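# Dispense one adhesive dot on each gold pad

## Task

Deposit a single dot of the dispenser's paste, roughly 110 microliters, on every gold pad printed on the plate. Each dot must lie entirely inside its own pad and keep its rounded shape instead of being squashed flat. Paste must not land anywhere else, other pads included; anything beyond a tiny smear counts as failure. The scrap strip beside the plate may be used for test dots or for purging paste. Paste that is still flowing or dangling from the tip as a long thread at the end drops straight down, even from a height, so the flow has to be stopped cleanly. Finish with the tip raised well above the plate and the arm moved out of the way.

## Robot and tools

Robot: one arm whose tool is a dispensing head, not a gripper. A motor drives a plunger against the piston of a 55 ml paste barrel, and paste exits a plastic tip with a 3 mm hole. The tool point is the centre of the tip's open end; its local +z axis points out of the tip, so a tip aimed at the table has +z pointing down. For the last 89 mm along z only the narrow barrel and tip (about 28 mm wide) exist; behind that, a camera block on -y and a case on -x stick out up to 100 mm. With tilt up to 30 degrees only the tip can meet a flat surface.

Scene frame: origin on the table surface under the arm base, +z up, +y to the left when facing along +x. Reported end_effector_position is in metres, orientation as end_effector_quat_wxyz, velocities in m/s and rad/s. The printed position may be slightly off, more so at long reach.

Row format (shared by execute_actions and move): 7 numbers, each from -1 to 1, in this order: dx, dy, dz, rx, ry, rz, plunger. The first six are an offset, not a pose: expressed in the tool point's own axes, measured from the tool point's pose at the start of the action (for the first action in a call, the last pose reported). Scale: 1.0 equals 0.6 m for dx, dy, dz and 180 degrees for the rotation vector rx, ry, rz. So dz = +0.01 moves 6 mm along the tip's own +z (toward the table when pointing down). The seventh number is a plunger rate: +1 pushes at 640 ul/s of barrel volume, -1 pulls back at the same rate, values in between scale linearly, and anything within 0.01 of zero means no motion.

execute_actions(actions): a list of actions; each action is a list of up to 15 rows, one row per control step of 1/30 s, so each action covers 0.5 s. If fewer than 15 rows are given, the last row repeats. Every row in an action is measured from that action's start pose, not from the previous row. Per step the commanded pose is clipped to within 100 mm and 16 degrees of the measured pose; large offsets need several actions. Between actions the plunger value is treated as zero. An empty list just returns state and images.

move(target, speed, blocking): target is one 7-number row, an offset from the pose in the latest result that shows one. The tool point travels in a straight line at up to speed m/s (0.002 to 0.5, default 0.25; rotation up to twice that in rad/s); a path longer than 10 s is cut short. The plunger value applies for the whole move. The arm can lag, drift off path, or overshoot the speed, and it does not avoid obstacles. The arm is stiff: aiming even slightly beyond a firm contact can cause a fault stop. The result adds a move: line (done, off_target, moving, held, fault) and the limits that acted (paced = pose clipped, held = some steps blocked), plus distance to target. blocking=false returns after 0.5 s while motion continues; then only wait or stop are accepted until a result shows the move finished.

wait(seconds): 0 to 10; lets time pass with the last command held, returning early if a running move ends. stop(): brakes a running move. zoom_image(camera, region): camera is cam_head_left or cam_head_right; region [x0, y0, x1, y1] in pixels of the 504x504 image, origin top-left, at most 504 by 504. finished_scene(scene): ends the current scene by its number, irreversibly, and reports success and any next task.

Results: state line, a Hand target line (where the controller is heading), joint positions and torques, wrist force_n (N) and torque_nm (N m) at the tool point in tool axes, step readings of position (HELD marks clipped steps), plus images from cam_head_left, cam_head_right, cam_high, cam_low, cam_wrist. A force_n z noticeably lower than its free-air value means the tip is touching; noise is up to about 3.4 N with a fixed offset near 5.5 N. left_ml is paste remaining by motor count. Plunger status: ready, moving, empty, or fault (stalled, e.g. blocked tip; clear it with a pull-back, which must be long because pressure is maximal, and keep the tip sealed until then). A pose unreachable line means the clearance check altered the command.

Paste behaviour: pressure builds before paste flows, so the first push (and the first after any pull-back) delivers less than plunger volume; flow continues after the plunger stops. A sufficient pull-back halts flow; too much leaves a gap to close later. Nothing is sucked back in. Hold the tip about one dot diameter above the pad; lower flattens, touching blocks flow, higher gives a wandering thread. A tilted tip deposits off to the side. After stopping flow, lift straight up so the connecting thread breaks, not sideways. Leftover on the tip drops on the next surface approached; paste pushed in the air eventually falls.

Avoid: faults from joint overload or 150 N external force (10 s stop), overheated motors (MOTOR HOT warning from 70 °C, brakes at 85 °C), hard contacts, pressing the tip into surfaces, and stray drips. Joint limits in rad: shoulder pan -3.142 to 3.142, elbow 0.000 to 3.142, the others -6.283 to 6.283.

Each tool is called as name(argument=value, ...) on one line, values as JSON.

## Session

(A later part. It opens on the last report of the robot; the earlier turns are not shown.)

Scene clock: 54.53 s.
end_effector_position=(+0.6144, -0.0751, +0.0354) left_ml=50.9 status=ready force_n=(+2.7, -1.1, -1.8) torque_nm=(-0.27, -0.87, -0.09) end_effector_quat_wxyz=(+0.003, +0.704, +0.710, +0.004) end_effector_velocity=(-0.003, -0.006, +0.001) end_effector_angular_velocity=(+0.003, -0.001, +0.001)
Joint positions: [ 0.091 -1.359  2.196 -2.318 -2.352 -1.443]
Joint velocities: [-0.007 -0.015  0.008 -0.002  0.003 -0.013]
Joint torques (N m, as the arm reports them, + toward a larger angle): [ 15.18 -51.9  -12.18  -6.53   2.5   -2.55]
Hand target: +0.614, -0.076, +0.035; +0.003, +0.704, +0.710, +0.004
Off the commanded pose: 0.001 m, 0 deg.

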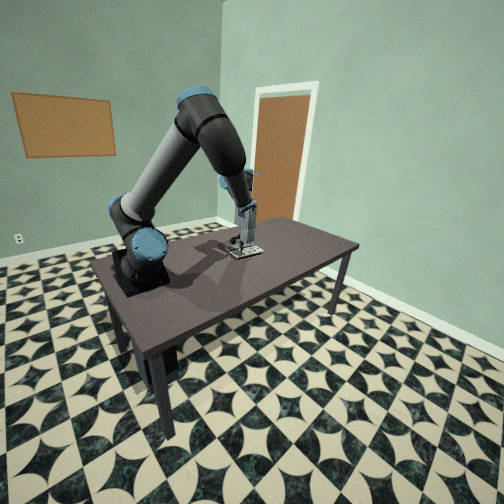

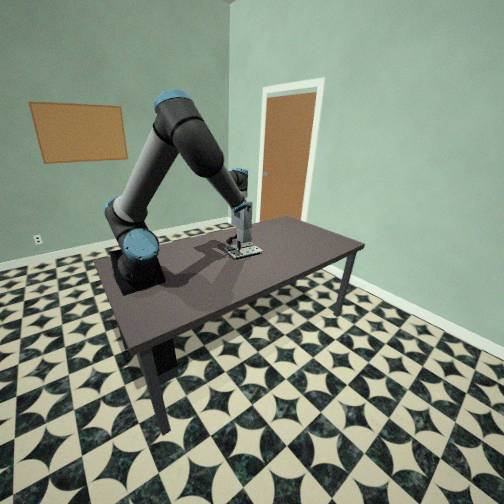

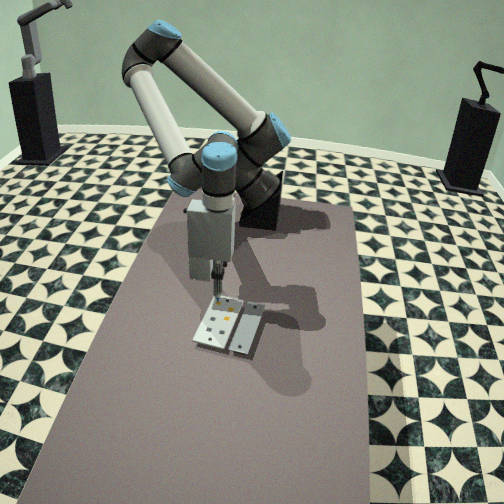

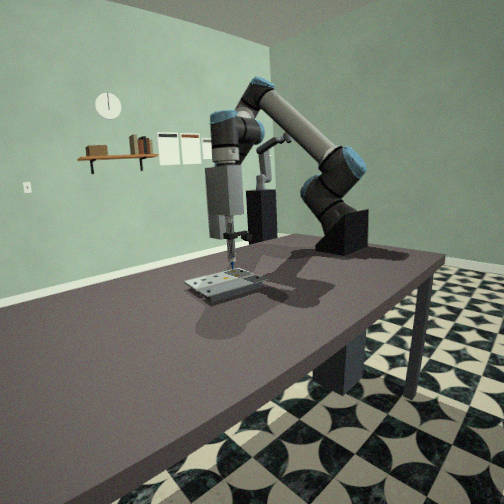

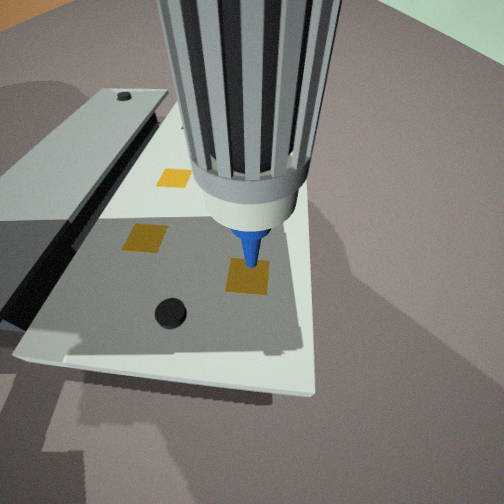

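move(target=[0.17,0.06,-0.012,0,0,0,0], speed=0.15)

zoom_image(camera="cam_low", region=[200,255,270,305])

zoom_image(camera="cam_high", region=[190,280,280,360])

Scene clock: 60.87 s.
end_effector_position=(+0.6496, +0.0271, +0.0430) left_ml=50.9 status=ready force_n=(+1.5, +0.5, -2.9) torque_nm=(+0.31, -0.44, -0.11) end_effector_quat_wxyz=(+0.003, +0.704, +0.710, +0.004) end_effector_velocity=(+0.001, +0.002, -0.000) end_effector_angular_velocity=(-0.000, +0.001, +0.000)
Joint positions: [ 0.198 -1.193  2.098 -2.283 -2.336 -1.295]
Joint velocities: [ 0.001  0.003 -0.003  0.002  0.     0.003]
Joint torques (N m, as the arm reports them, + toward a larger angle): [ 56.46 -23.1  -39.6   -0.35   2.34   3.06]
Hand target: +0.650, +0.027, +0.043; +0.003, +0.704, +0.710, +0.004
Off the commanded pose: 0.000 m, 0 deg.
move: done

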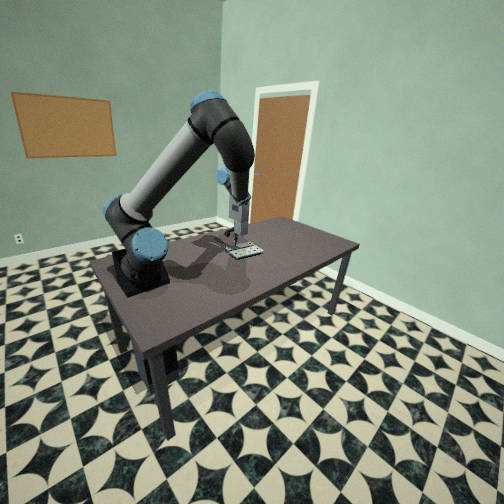

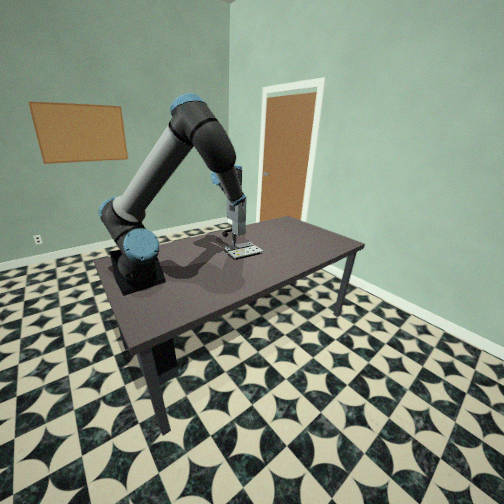

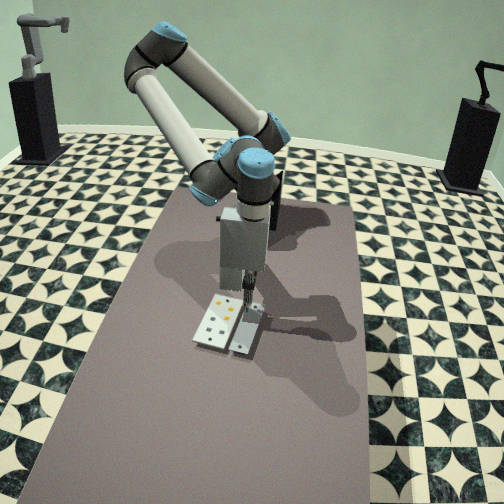

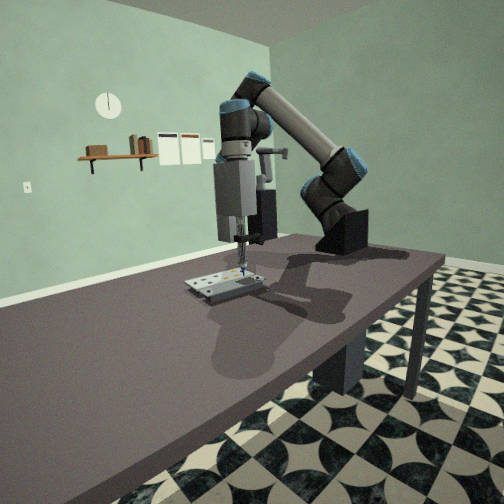

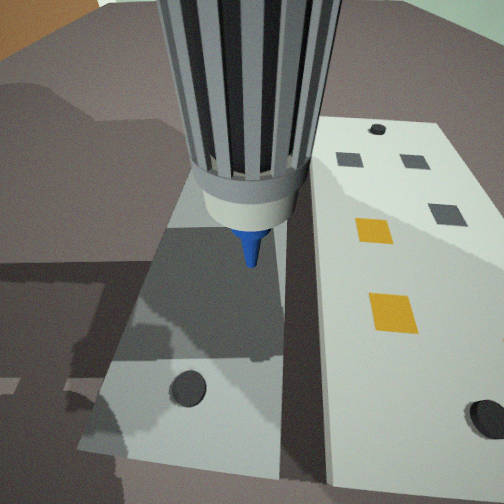

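Region (200, 255, 270, 305) of cam_low's 504x504 image, scaled by 7.200, with more detail than that image has; it fills the top 360 rows of this view, and the rest is white.

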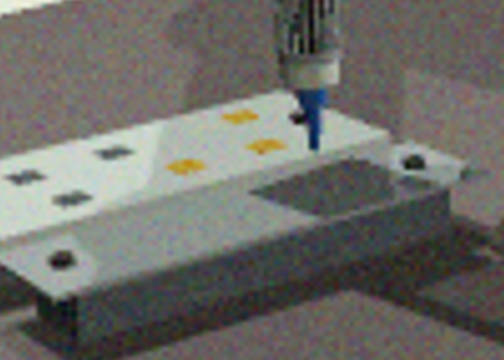

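Region (190, 280, 280, 360) of cam_high's 504x504 image, scaled by 5.600, with more detail than that image has.

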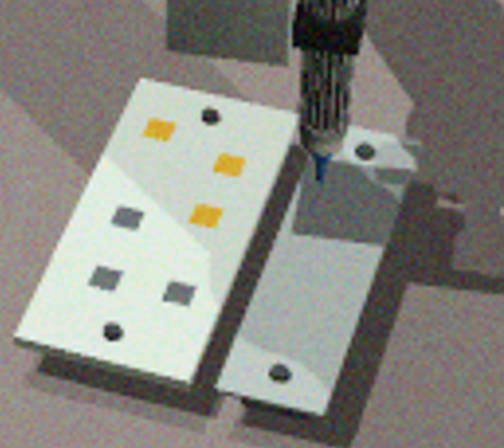

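Looks coplanar. Go to z≈0.0335, and push 110 ul.

execute_actions(actions=[[[0.02,0,0.016,0,0,0,0]],[[0,0,0,0,0,0,0.344]]])

wait(seconds=5)

zoom_image(camera="cam_wrist", region=[210,230,290,310])

Scene clock: 72.20 s.
end_effector_position=(+0.6496, +0.0391, +0.0335) left_ml=50.8 status=moving force_n=(+3.2, +1.5, -1.4) torque_nm=(+0.65, -1.09, -0.07) end_effector_quat_wxyz=(+0.003, +0.704, +0.710, +0.004) end_effector_velocity=(+0.001, -0.000, +0.000) end_effector_angular_velocity=(-0.000, -0.001, +0.001)
Joint positions: [ 0.201 -1.17   2.102 -2.308 -2.336 -1.291]
Joint velocities: [ 0.     0.    -0.001 -0.001 -0.    -0.001]
Joint torques (N m, as the arm reports them, + toward a larger angle): [ 55.85 -36.77 -14.07  -3.03   2.16   2.81]
Hand target: +0.650, +0.039, +0.033; +0.003, +0.704, +0.710, +0.004
Off the commanded pose: 0.000 m, 0 deg.
Step readings (end_effector_position; steps 1 to 15: 1st action; 16 to 30: 2nd action):
0: (+0.6497, +0.0272, +0.0430)
1: (+0.6497, +0.0272, +0.0430)
2: (+0.6498, +0.0284, +0.0422)
4: (+0.6497, +0.0336, +0.0380)
8: (+0.6496, +0.0380, +0.0344)
15: (+0.6497, +0.0391, +0.0335)
16: (+0.6496, +0.0391, +0.0335)
17: (+0.6496, +0.0391, +0.0335)
19: (+0.6496, +0.0391, +0.0335)
23: (+0.6496, +0.0391, +0.0335)
30: end_effector_position above

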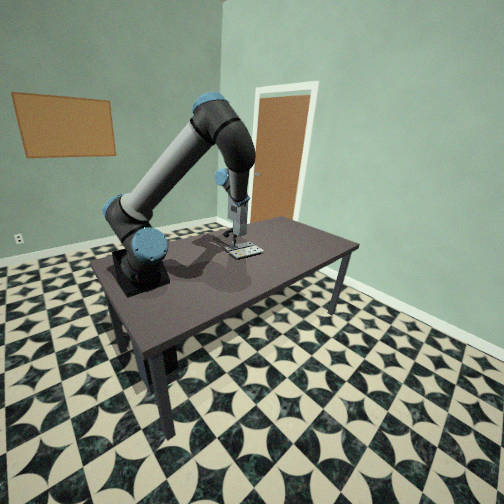

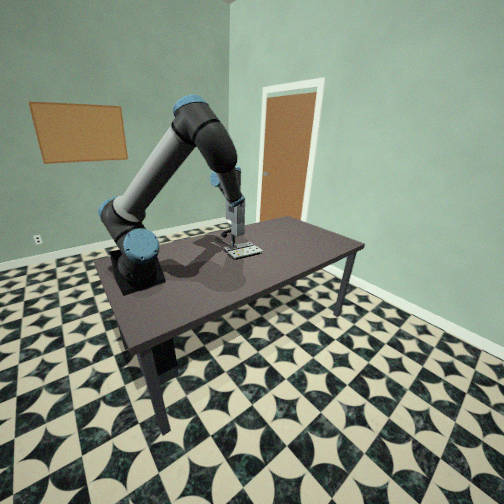

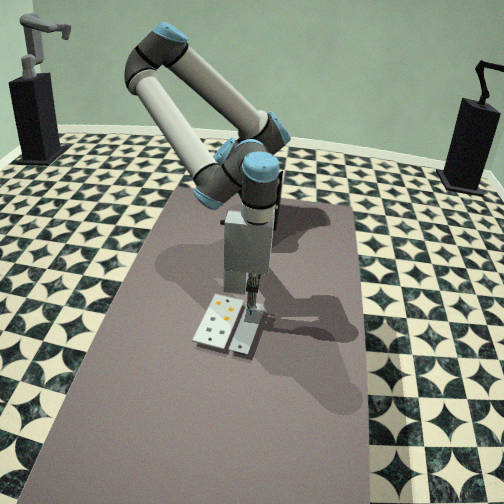

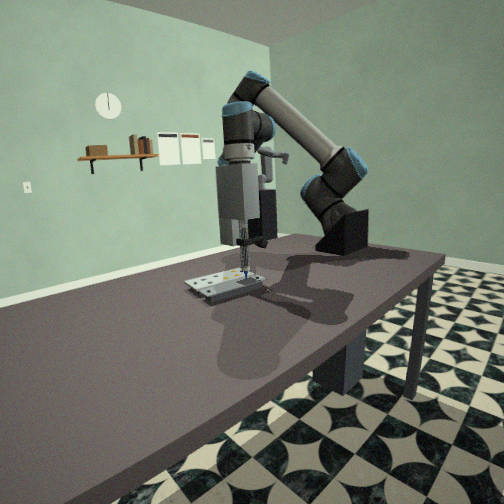

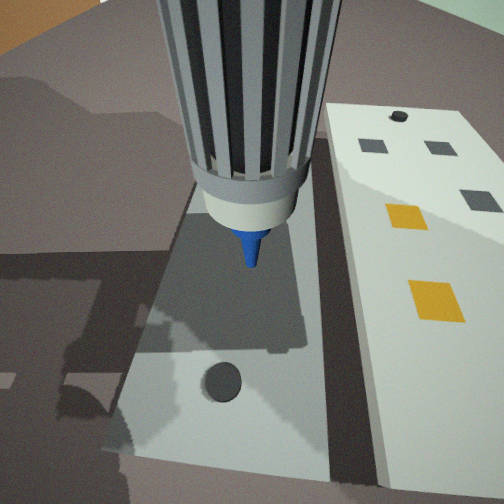

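Scene clock: 77.20 s.
end_effector_position=(+0.6496, +0.0391, +0.0335) left_ml=50.8 status=ready force_n=(-0.5, +2.3, -0.2) torque_nm=(+1.01, +0.28, -0.12) end_effector_quat_wxyz=(+0.003, +0.704, +0.710, +0.004) end_effector_velocity=(+0.001, -0.001, +0.001) end_effector_angular_velocity=(-0.002, -0.001, -0.001)
Joint positions: [ 0.201 -1.17   2.102 -2.308 -2.336 -1.291]
Joint velocities: [ 0.    -0.001 -0.001  0.001 -0.002  0.001]
Joint torques (N m, as the arm reports them, + toward a larger angle): [ 50.6  -63.   -37.92  -0.05   1.97   2.31]
Hand target: +0.650, +0.039, +0.033; +0.003, +0.704, +0.710, +0.004
Off the commanded pose: 0.000 m, 0 deg.
wait: 5.00 s; at rest by 0.20 s

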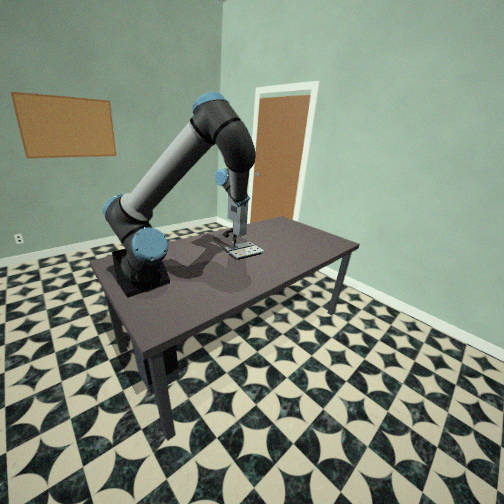

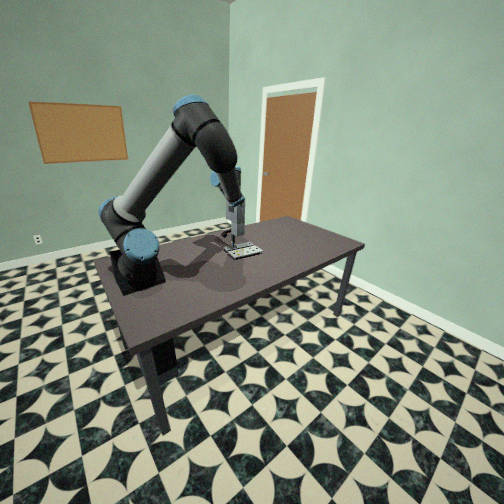

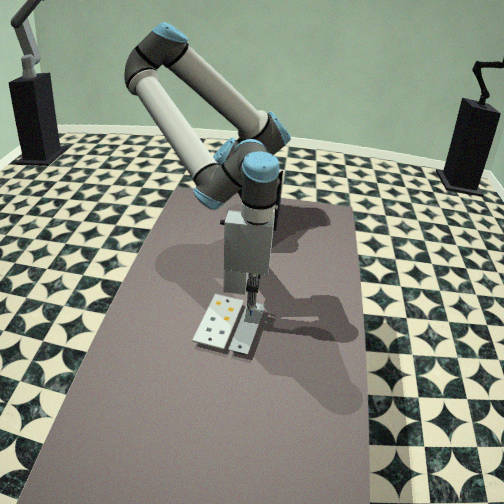

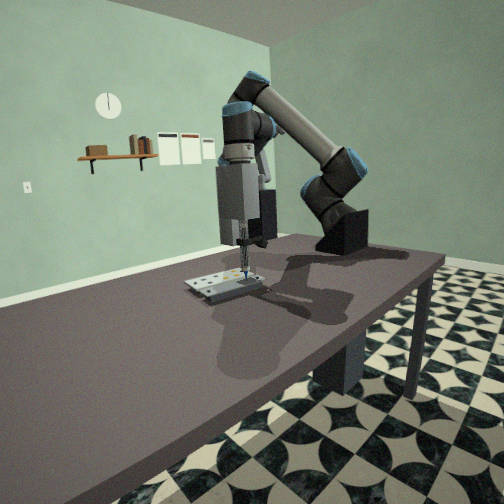

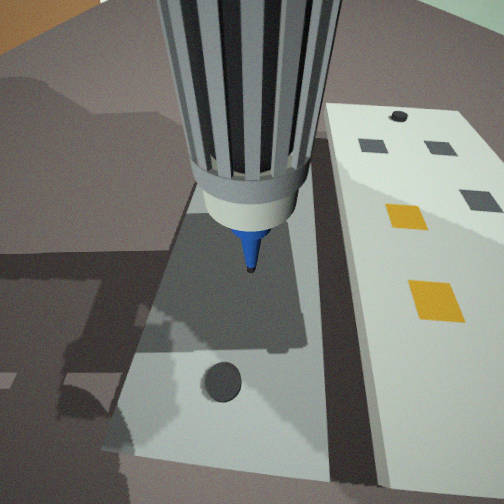

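Region (210, 230, 290, 310) of cam_wrist's 504x504 image, scaled by 6.300, with more detail than that image has.

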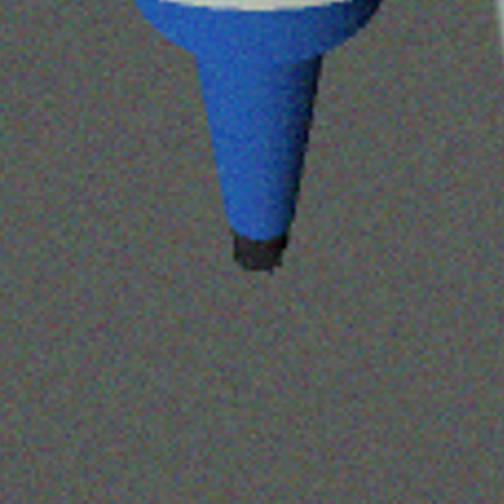

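execute_actions(actions=[[[0,0,0,0,0,0,0.344]]])

wait(seconds=5)

zoom_image(camera="cam_wrist", region=[210,230,290,310])

wait(seconds=10)

zoom_image(camera="cam_wrist", region=[210,230,290,310])

Scene clock: 84.87 s.
end_effector_position=(+0.6497, +0.0391, +0.0335) left_ml=50.7 status=moving force_n=(+2.0, +2.8, -2.9) torque_nm=(+1.13, -0.56, -0.13) end_effector_quat_wxyz=(+0.003, +0.704, +0.710, +0.004) end_effector_velocity=(-0.000, +0.000, +0.000) end_effector_angular_velocity=(+0.000, +0.000, -0.001)
Joint positions: [ 0.201 -1.17   2.102 -2.308 -2.336 -1.291]
Joint velocities: [ 0.    -0.001  0.     0.     0.     0.002]
Joint torques (N m, as the arm reports them, + toward a larger angle): [ 41.92 -62.8  -35.31  -0.22   1.78   1.67]
Hand target: +0.650, +0.039, +0.033; +0.003, +0.704, +0.710, +0.004
Off the commanded pose: 0.000 m, 0 deg.
Step readings (end_effector_position):
0: (+0.6497, +0.0391, +0.0335)
1: (+0.6497, +0.0391, +0.0335)
2: (+0.6497, +0.0391, +0.0335)
4: (+0.6497, +0.0391, +0.0335)
8: (+0.6497, +0.0391, +0.0335)
15: end_effector_position above

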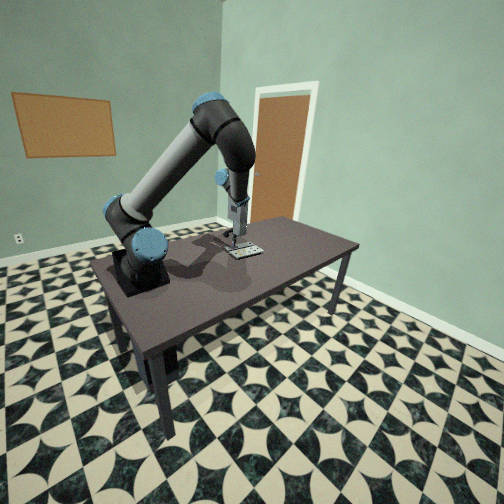

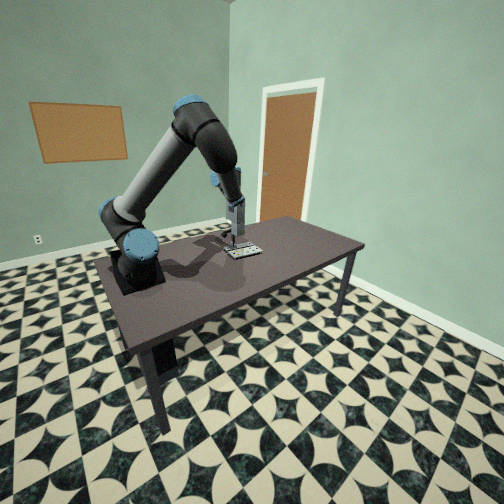

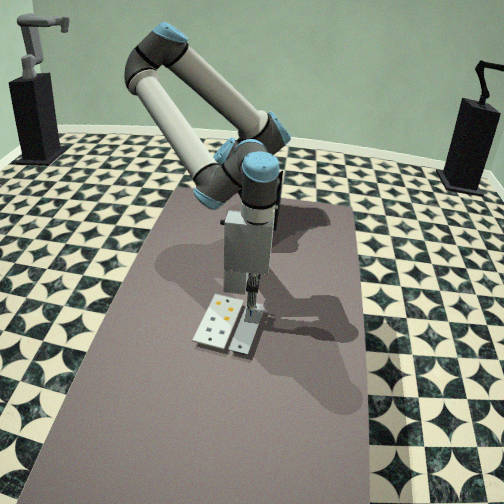

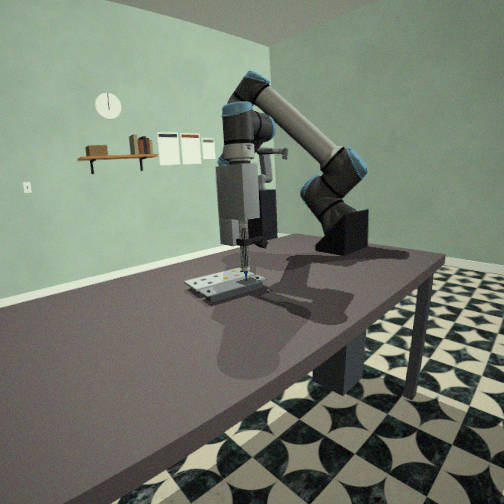

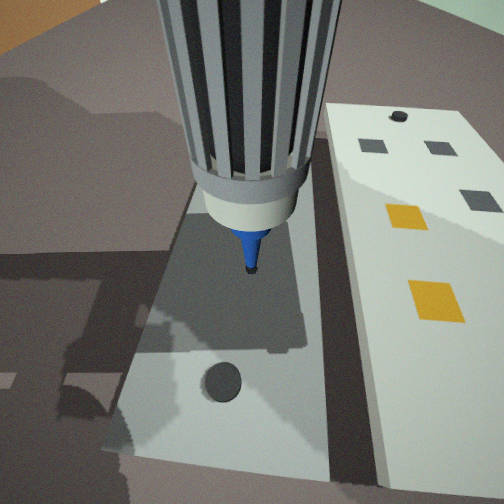

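Scene clock: 89.87 s.
end_effector_position=(+0.6496, +0.0391, +0.0335) left_ml=50.7 status=ready force_n=(+0.7, +0.1, -2.3) torque_nm=(+0.22, -0.13, -0.07) end_effector_quat_wxyz=(+0.003, +0.704, +0.710, +0.004) end_effector_velocity=(+0.000, +0.000, +0.000) end_effector_angular_velocity=(+0.001, -0.001, +0.000)
Joint positions: [ 0.201 -1.17   2.102 -2.308 -2.336 -1.291]
Joint velocities: [ 0.     0.    -0.001 -0.001  0.    -0.001]
Joint torques (N m, as the arm reports them, + toward a larger angle): [ 42.84 -63.78 -12.23  -0.36   1.62   1.72]
Hand target: +0.650, +0.039, +0.033; +0.003, +0.704, +0.710, +0.004
Off the commanded pose: 0.000 m, 0 deg.
wait: 5.00 s; at rest by 0.20 s

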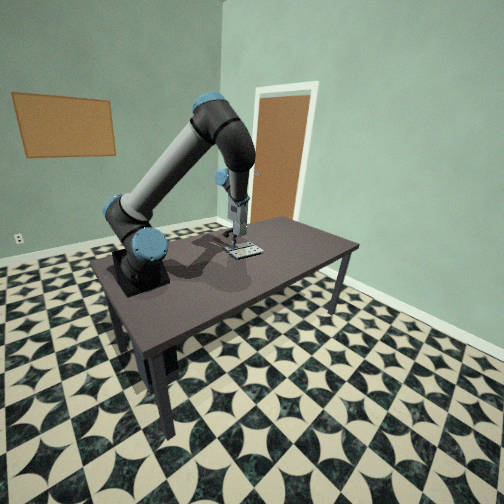

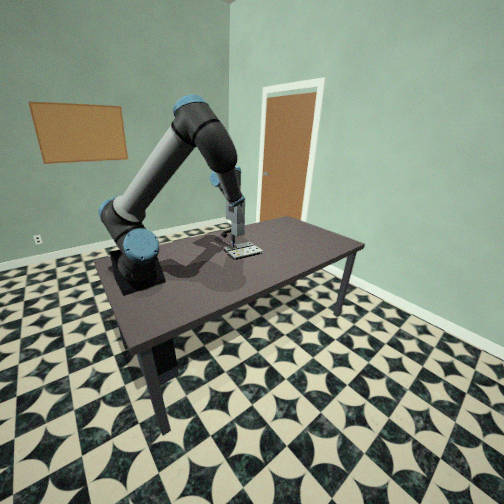

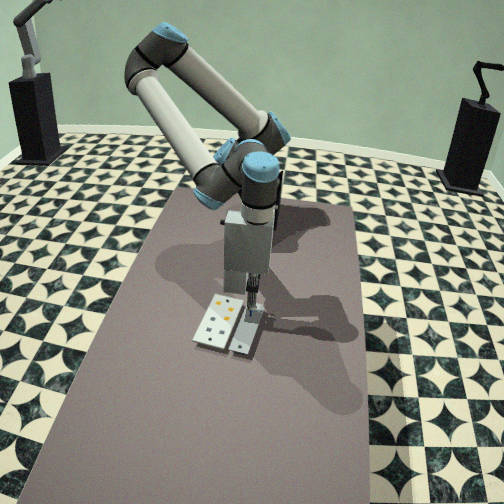

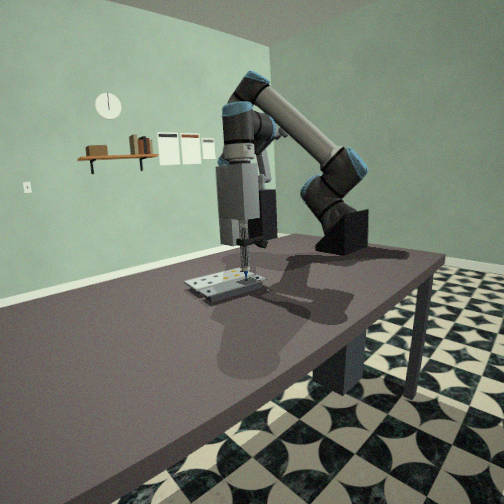

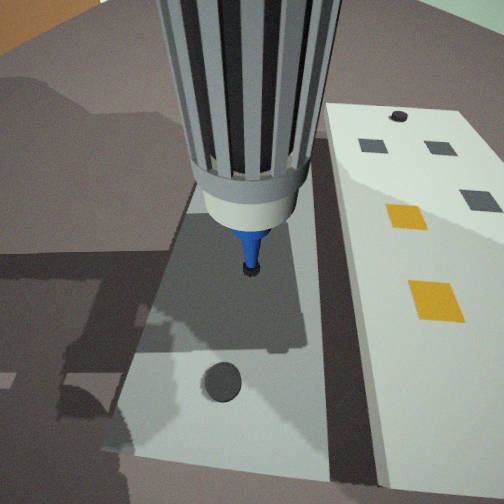

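Region (210, 230, 290, 310) of cam_wrist's 504x504 image, scaled by 6.300, with more detail than that image has.

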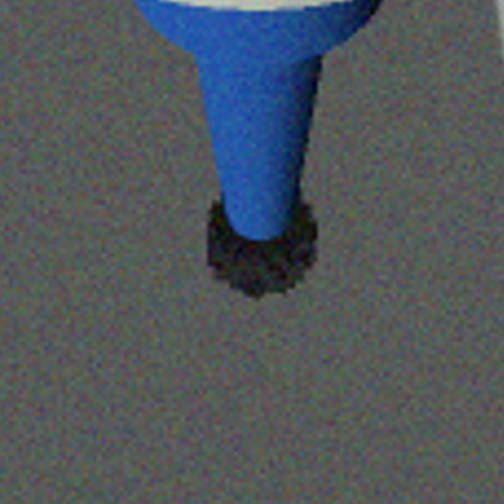

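Scene clock: 99.87 s.
end_effector_position=(+0.6496, +0.0391, +0.0335) left_ml=50.7 status=ready force_n=(+2.6, +1.3, -2.5) torque_nm=(+0.63, -0.84, -0.10) end_effector_quat_wxyz=(+0.003, +0.704, +0.710, +0.004) end_effector_velocity=(+0.000, +0.000, -0.000) end_effector_angular_velocity=(-0.000, -0.000, +0.001)
Joint positions: [ 0.201 -1.17   2.102 -2.308 -2.336 -1.291]
Joint velocities: [ 0.     0.001 -0.001 -0.001 -0.    -0.001]
Joint torques (N m, as the arm reports them, + toward a larger angle): [ 42.63 -62.43 -12.53  -0.5    1.37   1.62]
Hand target: +0.650, +0.039, +0.033; +0.003, +0.704, +0.710, +0.004
Off the commanded pose: 0.000 m, 0 deg.
wait: 10.00 s; at rest by 0.17 s

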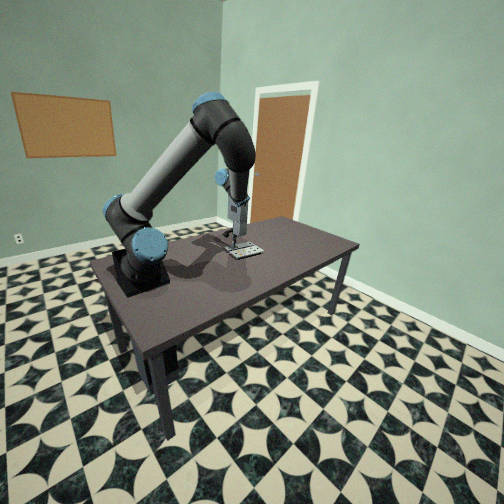

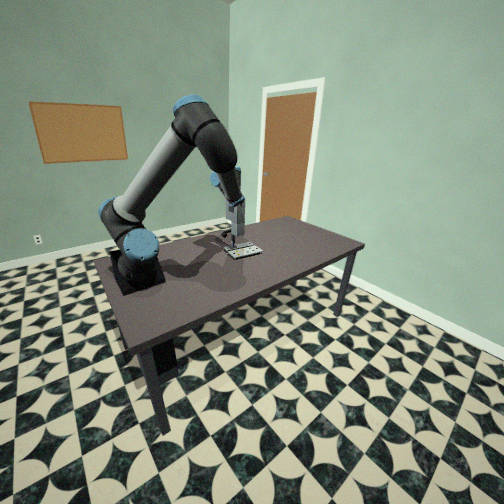

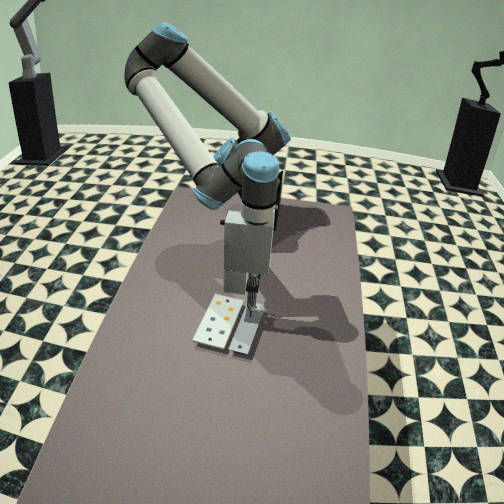

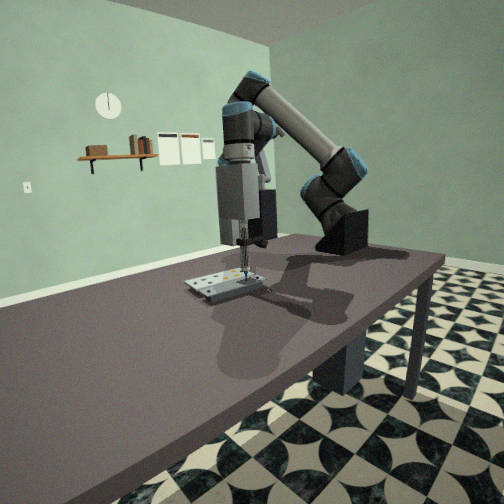

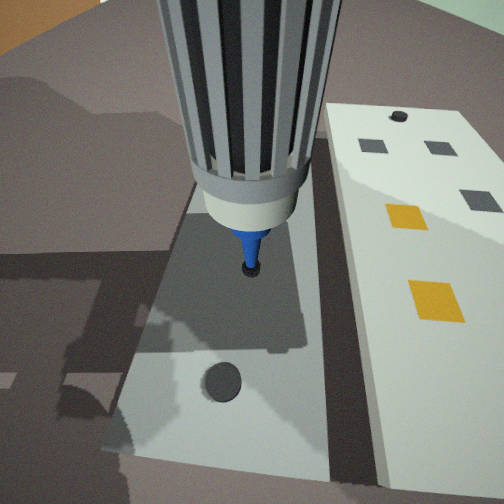

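Region (210, 230, 290, 310) of cam_wrist's 504x504 image, scaled by 6.300, with more detail than that image has.

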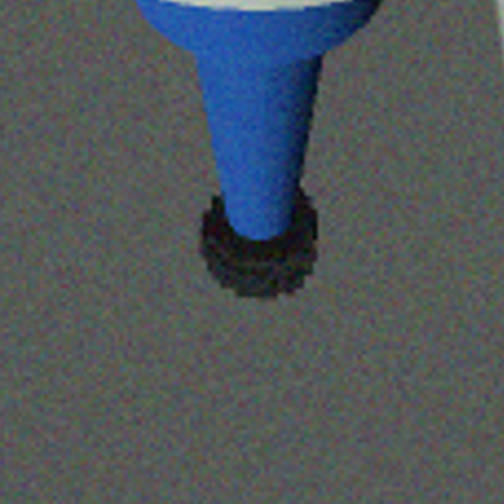

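execute_actions(actions=[[[0,0,0,0,0,0,-0.75],[0,0,0,0,0,0,-0.75],[0,0,0,0,0,0,-0.75],[0,0,0,0,0,0,-0.75],[0,0,0,0,0,0,-0.75],[0,0,-0.005,0,0,0,0],[0,0,-0.01,0,0,0,0],[0,0,-0.02,0,0,0,0],[0,0,-0.03,0,0,0,0],[0,0,-0.04,0,0,0,0],[0,0,-0.05,0,0,0,0]]])

wait(seconds=1)

zoom_image(camera="cam_wrist", region=[200,230,300,330])

Scene clock: 108.90 s.
end_effector_position=(+0.6495, +0.0390, +0.0587) left_ml=50.8 status=ready force_n=(+1.2, +0.8, -3.7) torque_nm=(+0.42, -0.32, -0.06) end_effector_quat_wxyz=(+0.003, +0.704, +0.710, +0.005) end_effector_velocity=(-0.001, -0.000, +0.058) end_effector_angular_velocity=(-0.003, +0.006, +0.000)
Joint positions: [ 0.225 -1.191  2.079 -2.242 -2.331 -1.259]
Joint velocities: [ 0.057 -0.041 -0.064  0.167  0.012  0.083]
Joint torques (N m, as the arm reports them, + toward a larger angle): [ 51.88 -53.33 -36.5   -0.36   2.24   2.47]
Hand target: +0.649, +0.039, +0.063; +0.003, +0.704, +0.710, +0.004
Off the commanded pose: 0.005 m, 0 deg.
Step readings (end_effector_position):
0: (+0.6496, +0.0391, +0.0335)
1: (+0.6496, +0.0391, +0.0335)
2: (+0.6496, +0.0391, +0.0335)
4: (+0.6496, +0.0391, +0.0335)
8: (+0.6492, +0.0391, +0.0347)
15: end_effector_position above

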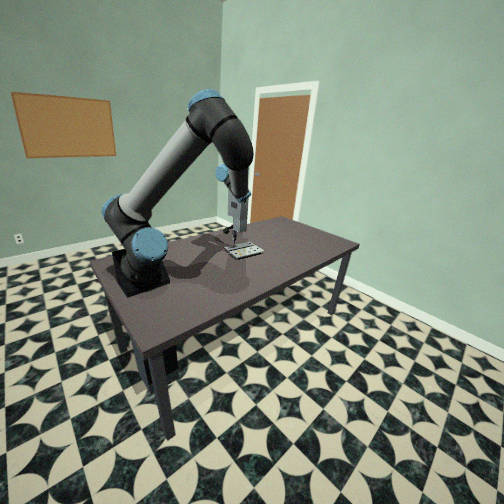

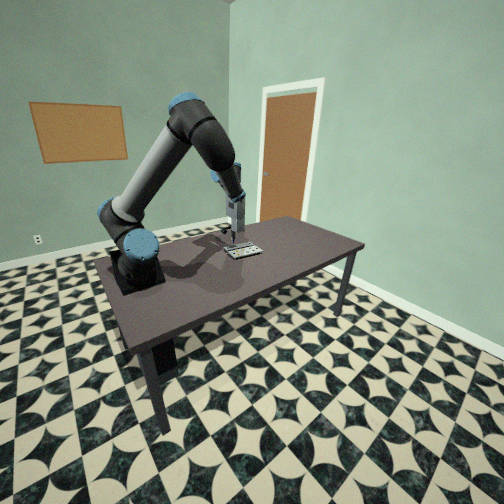

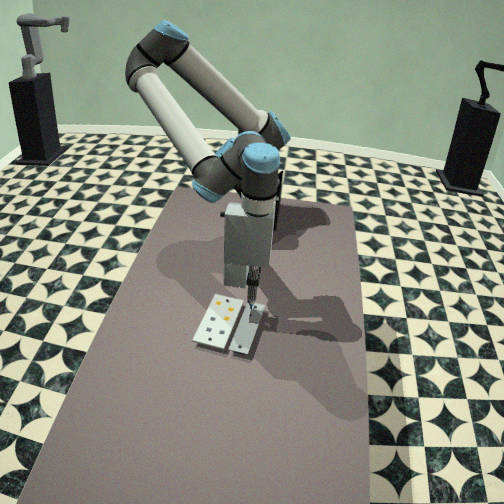

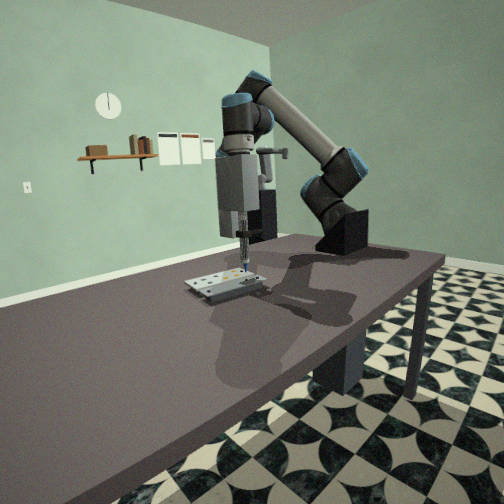

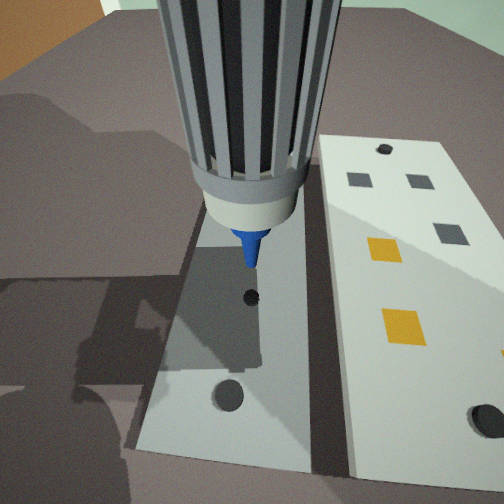

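Scene clock: 109.90 s.
end_effector_position=(+0.6493, +0.0390, +0.0634) left_ml=50.8 status=ready force_n=(+1.5, +0.6, -2.8) torque_nm=(+0.33, -0.41, -0.08) end_effector_quat_wxyz=(+0.003, +0.704, +0.710, +0.004) end_effector_velocity=(-0.000, -0.000, -0.000) end_effector_angular_velocity=(-0.000, +0.001, -0.001)
Joint positions: [ 0.23  -1.194  2.073 -2.228 -2.33  -1.252]
Joint velocities: [-0.    -0.     0.     0.     0.     0.001]
Joint torques (N m, as the arm reports them, + toward a larger angle): [ 56.75 -62.03 -39.82  -0.12   2.48   2.84]
Hand target: +0.649, +0.039, +0.063; +0.003, +0.704, +0.710, +0.004
Off the commanded pose: 0.000 m, 0 deg.
wait: 1.00 s; at rest by 0.27 s

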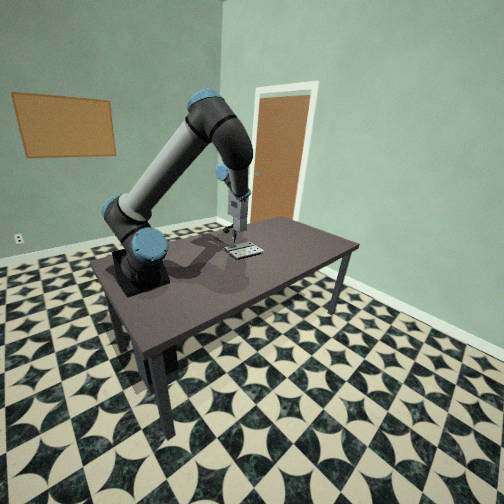

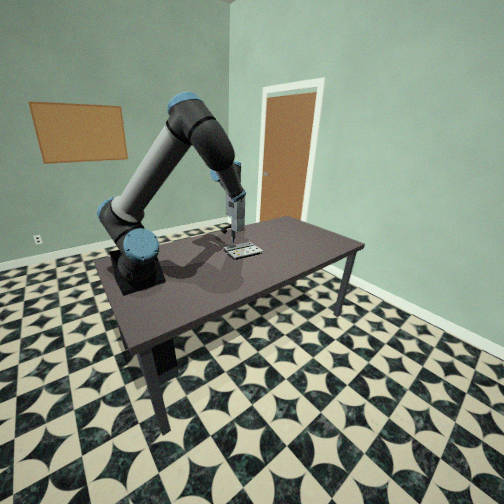

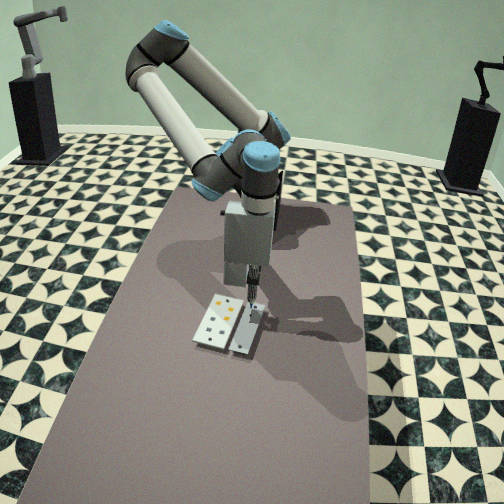

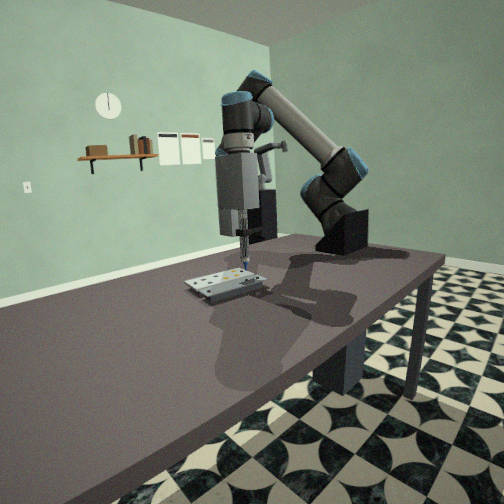

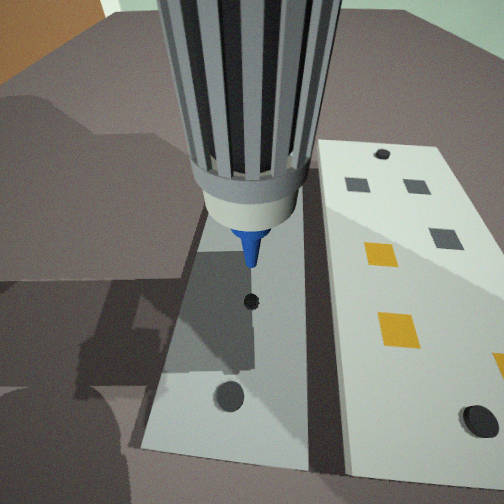

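Region (200, 230, 300, 330) of cam_wrist's 504x504 image, scaled by 5.040, with more detail than that image has.

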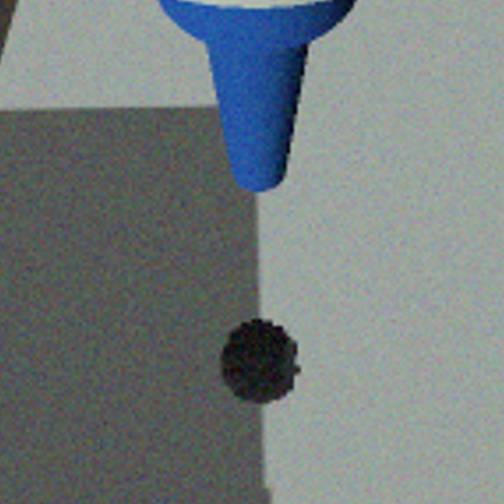

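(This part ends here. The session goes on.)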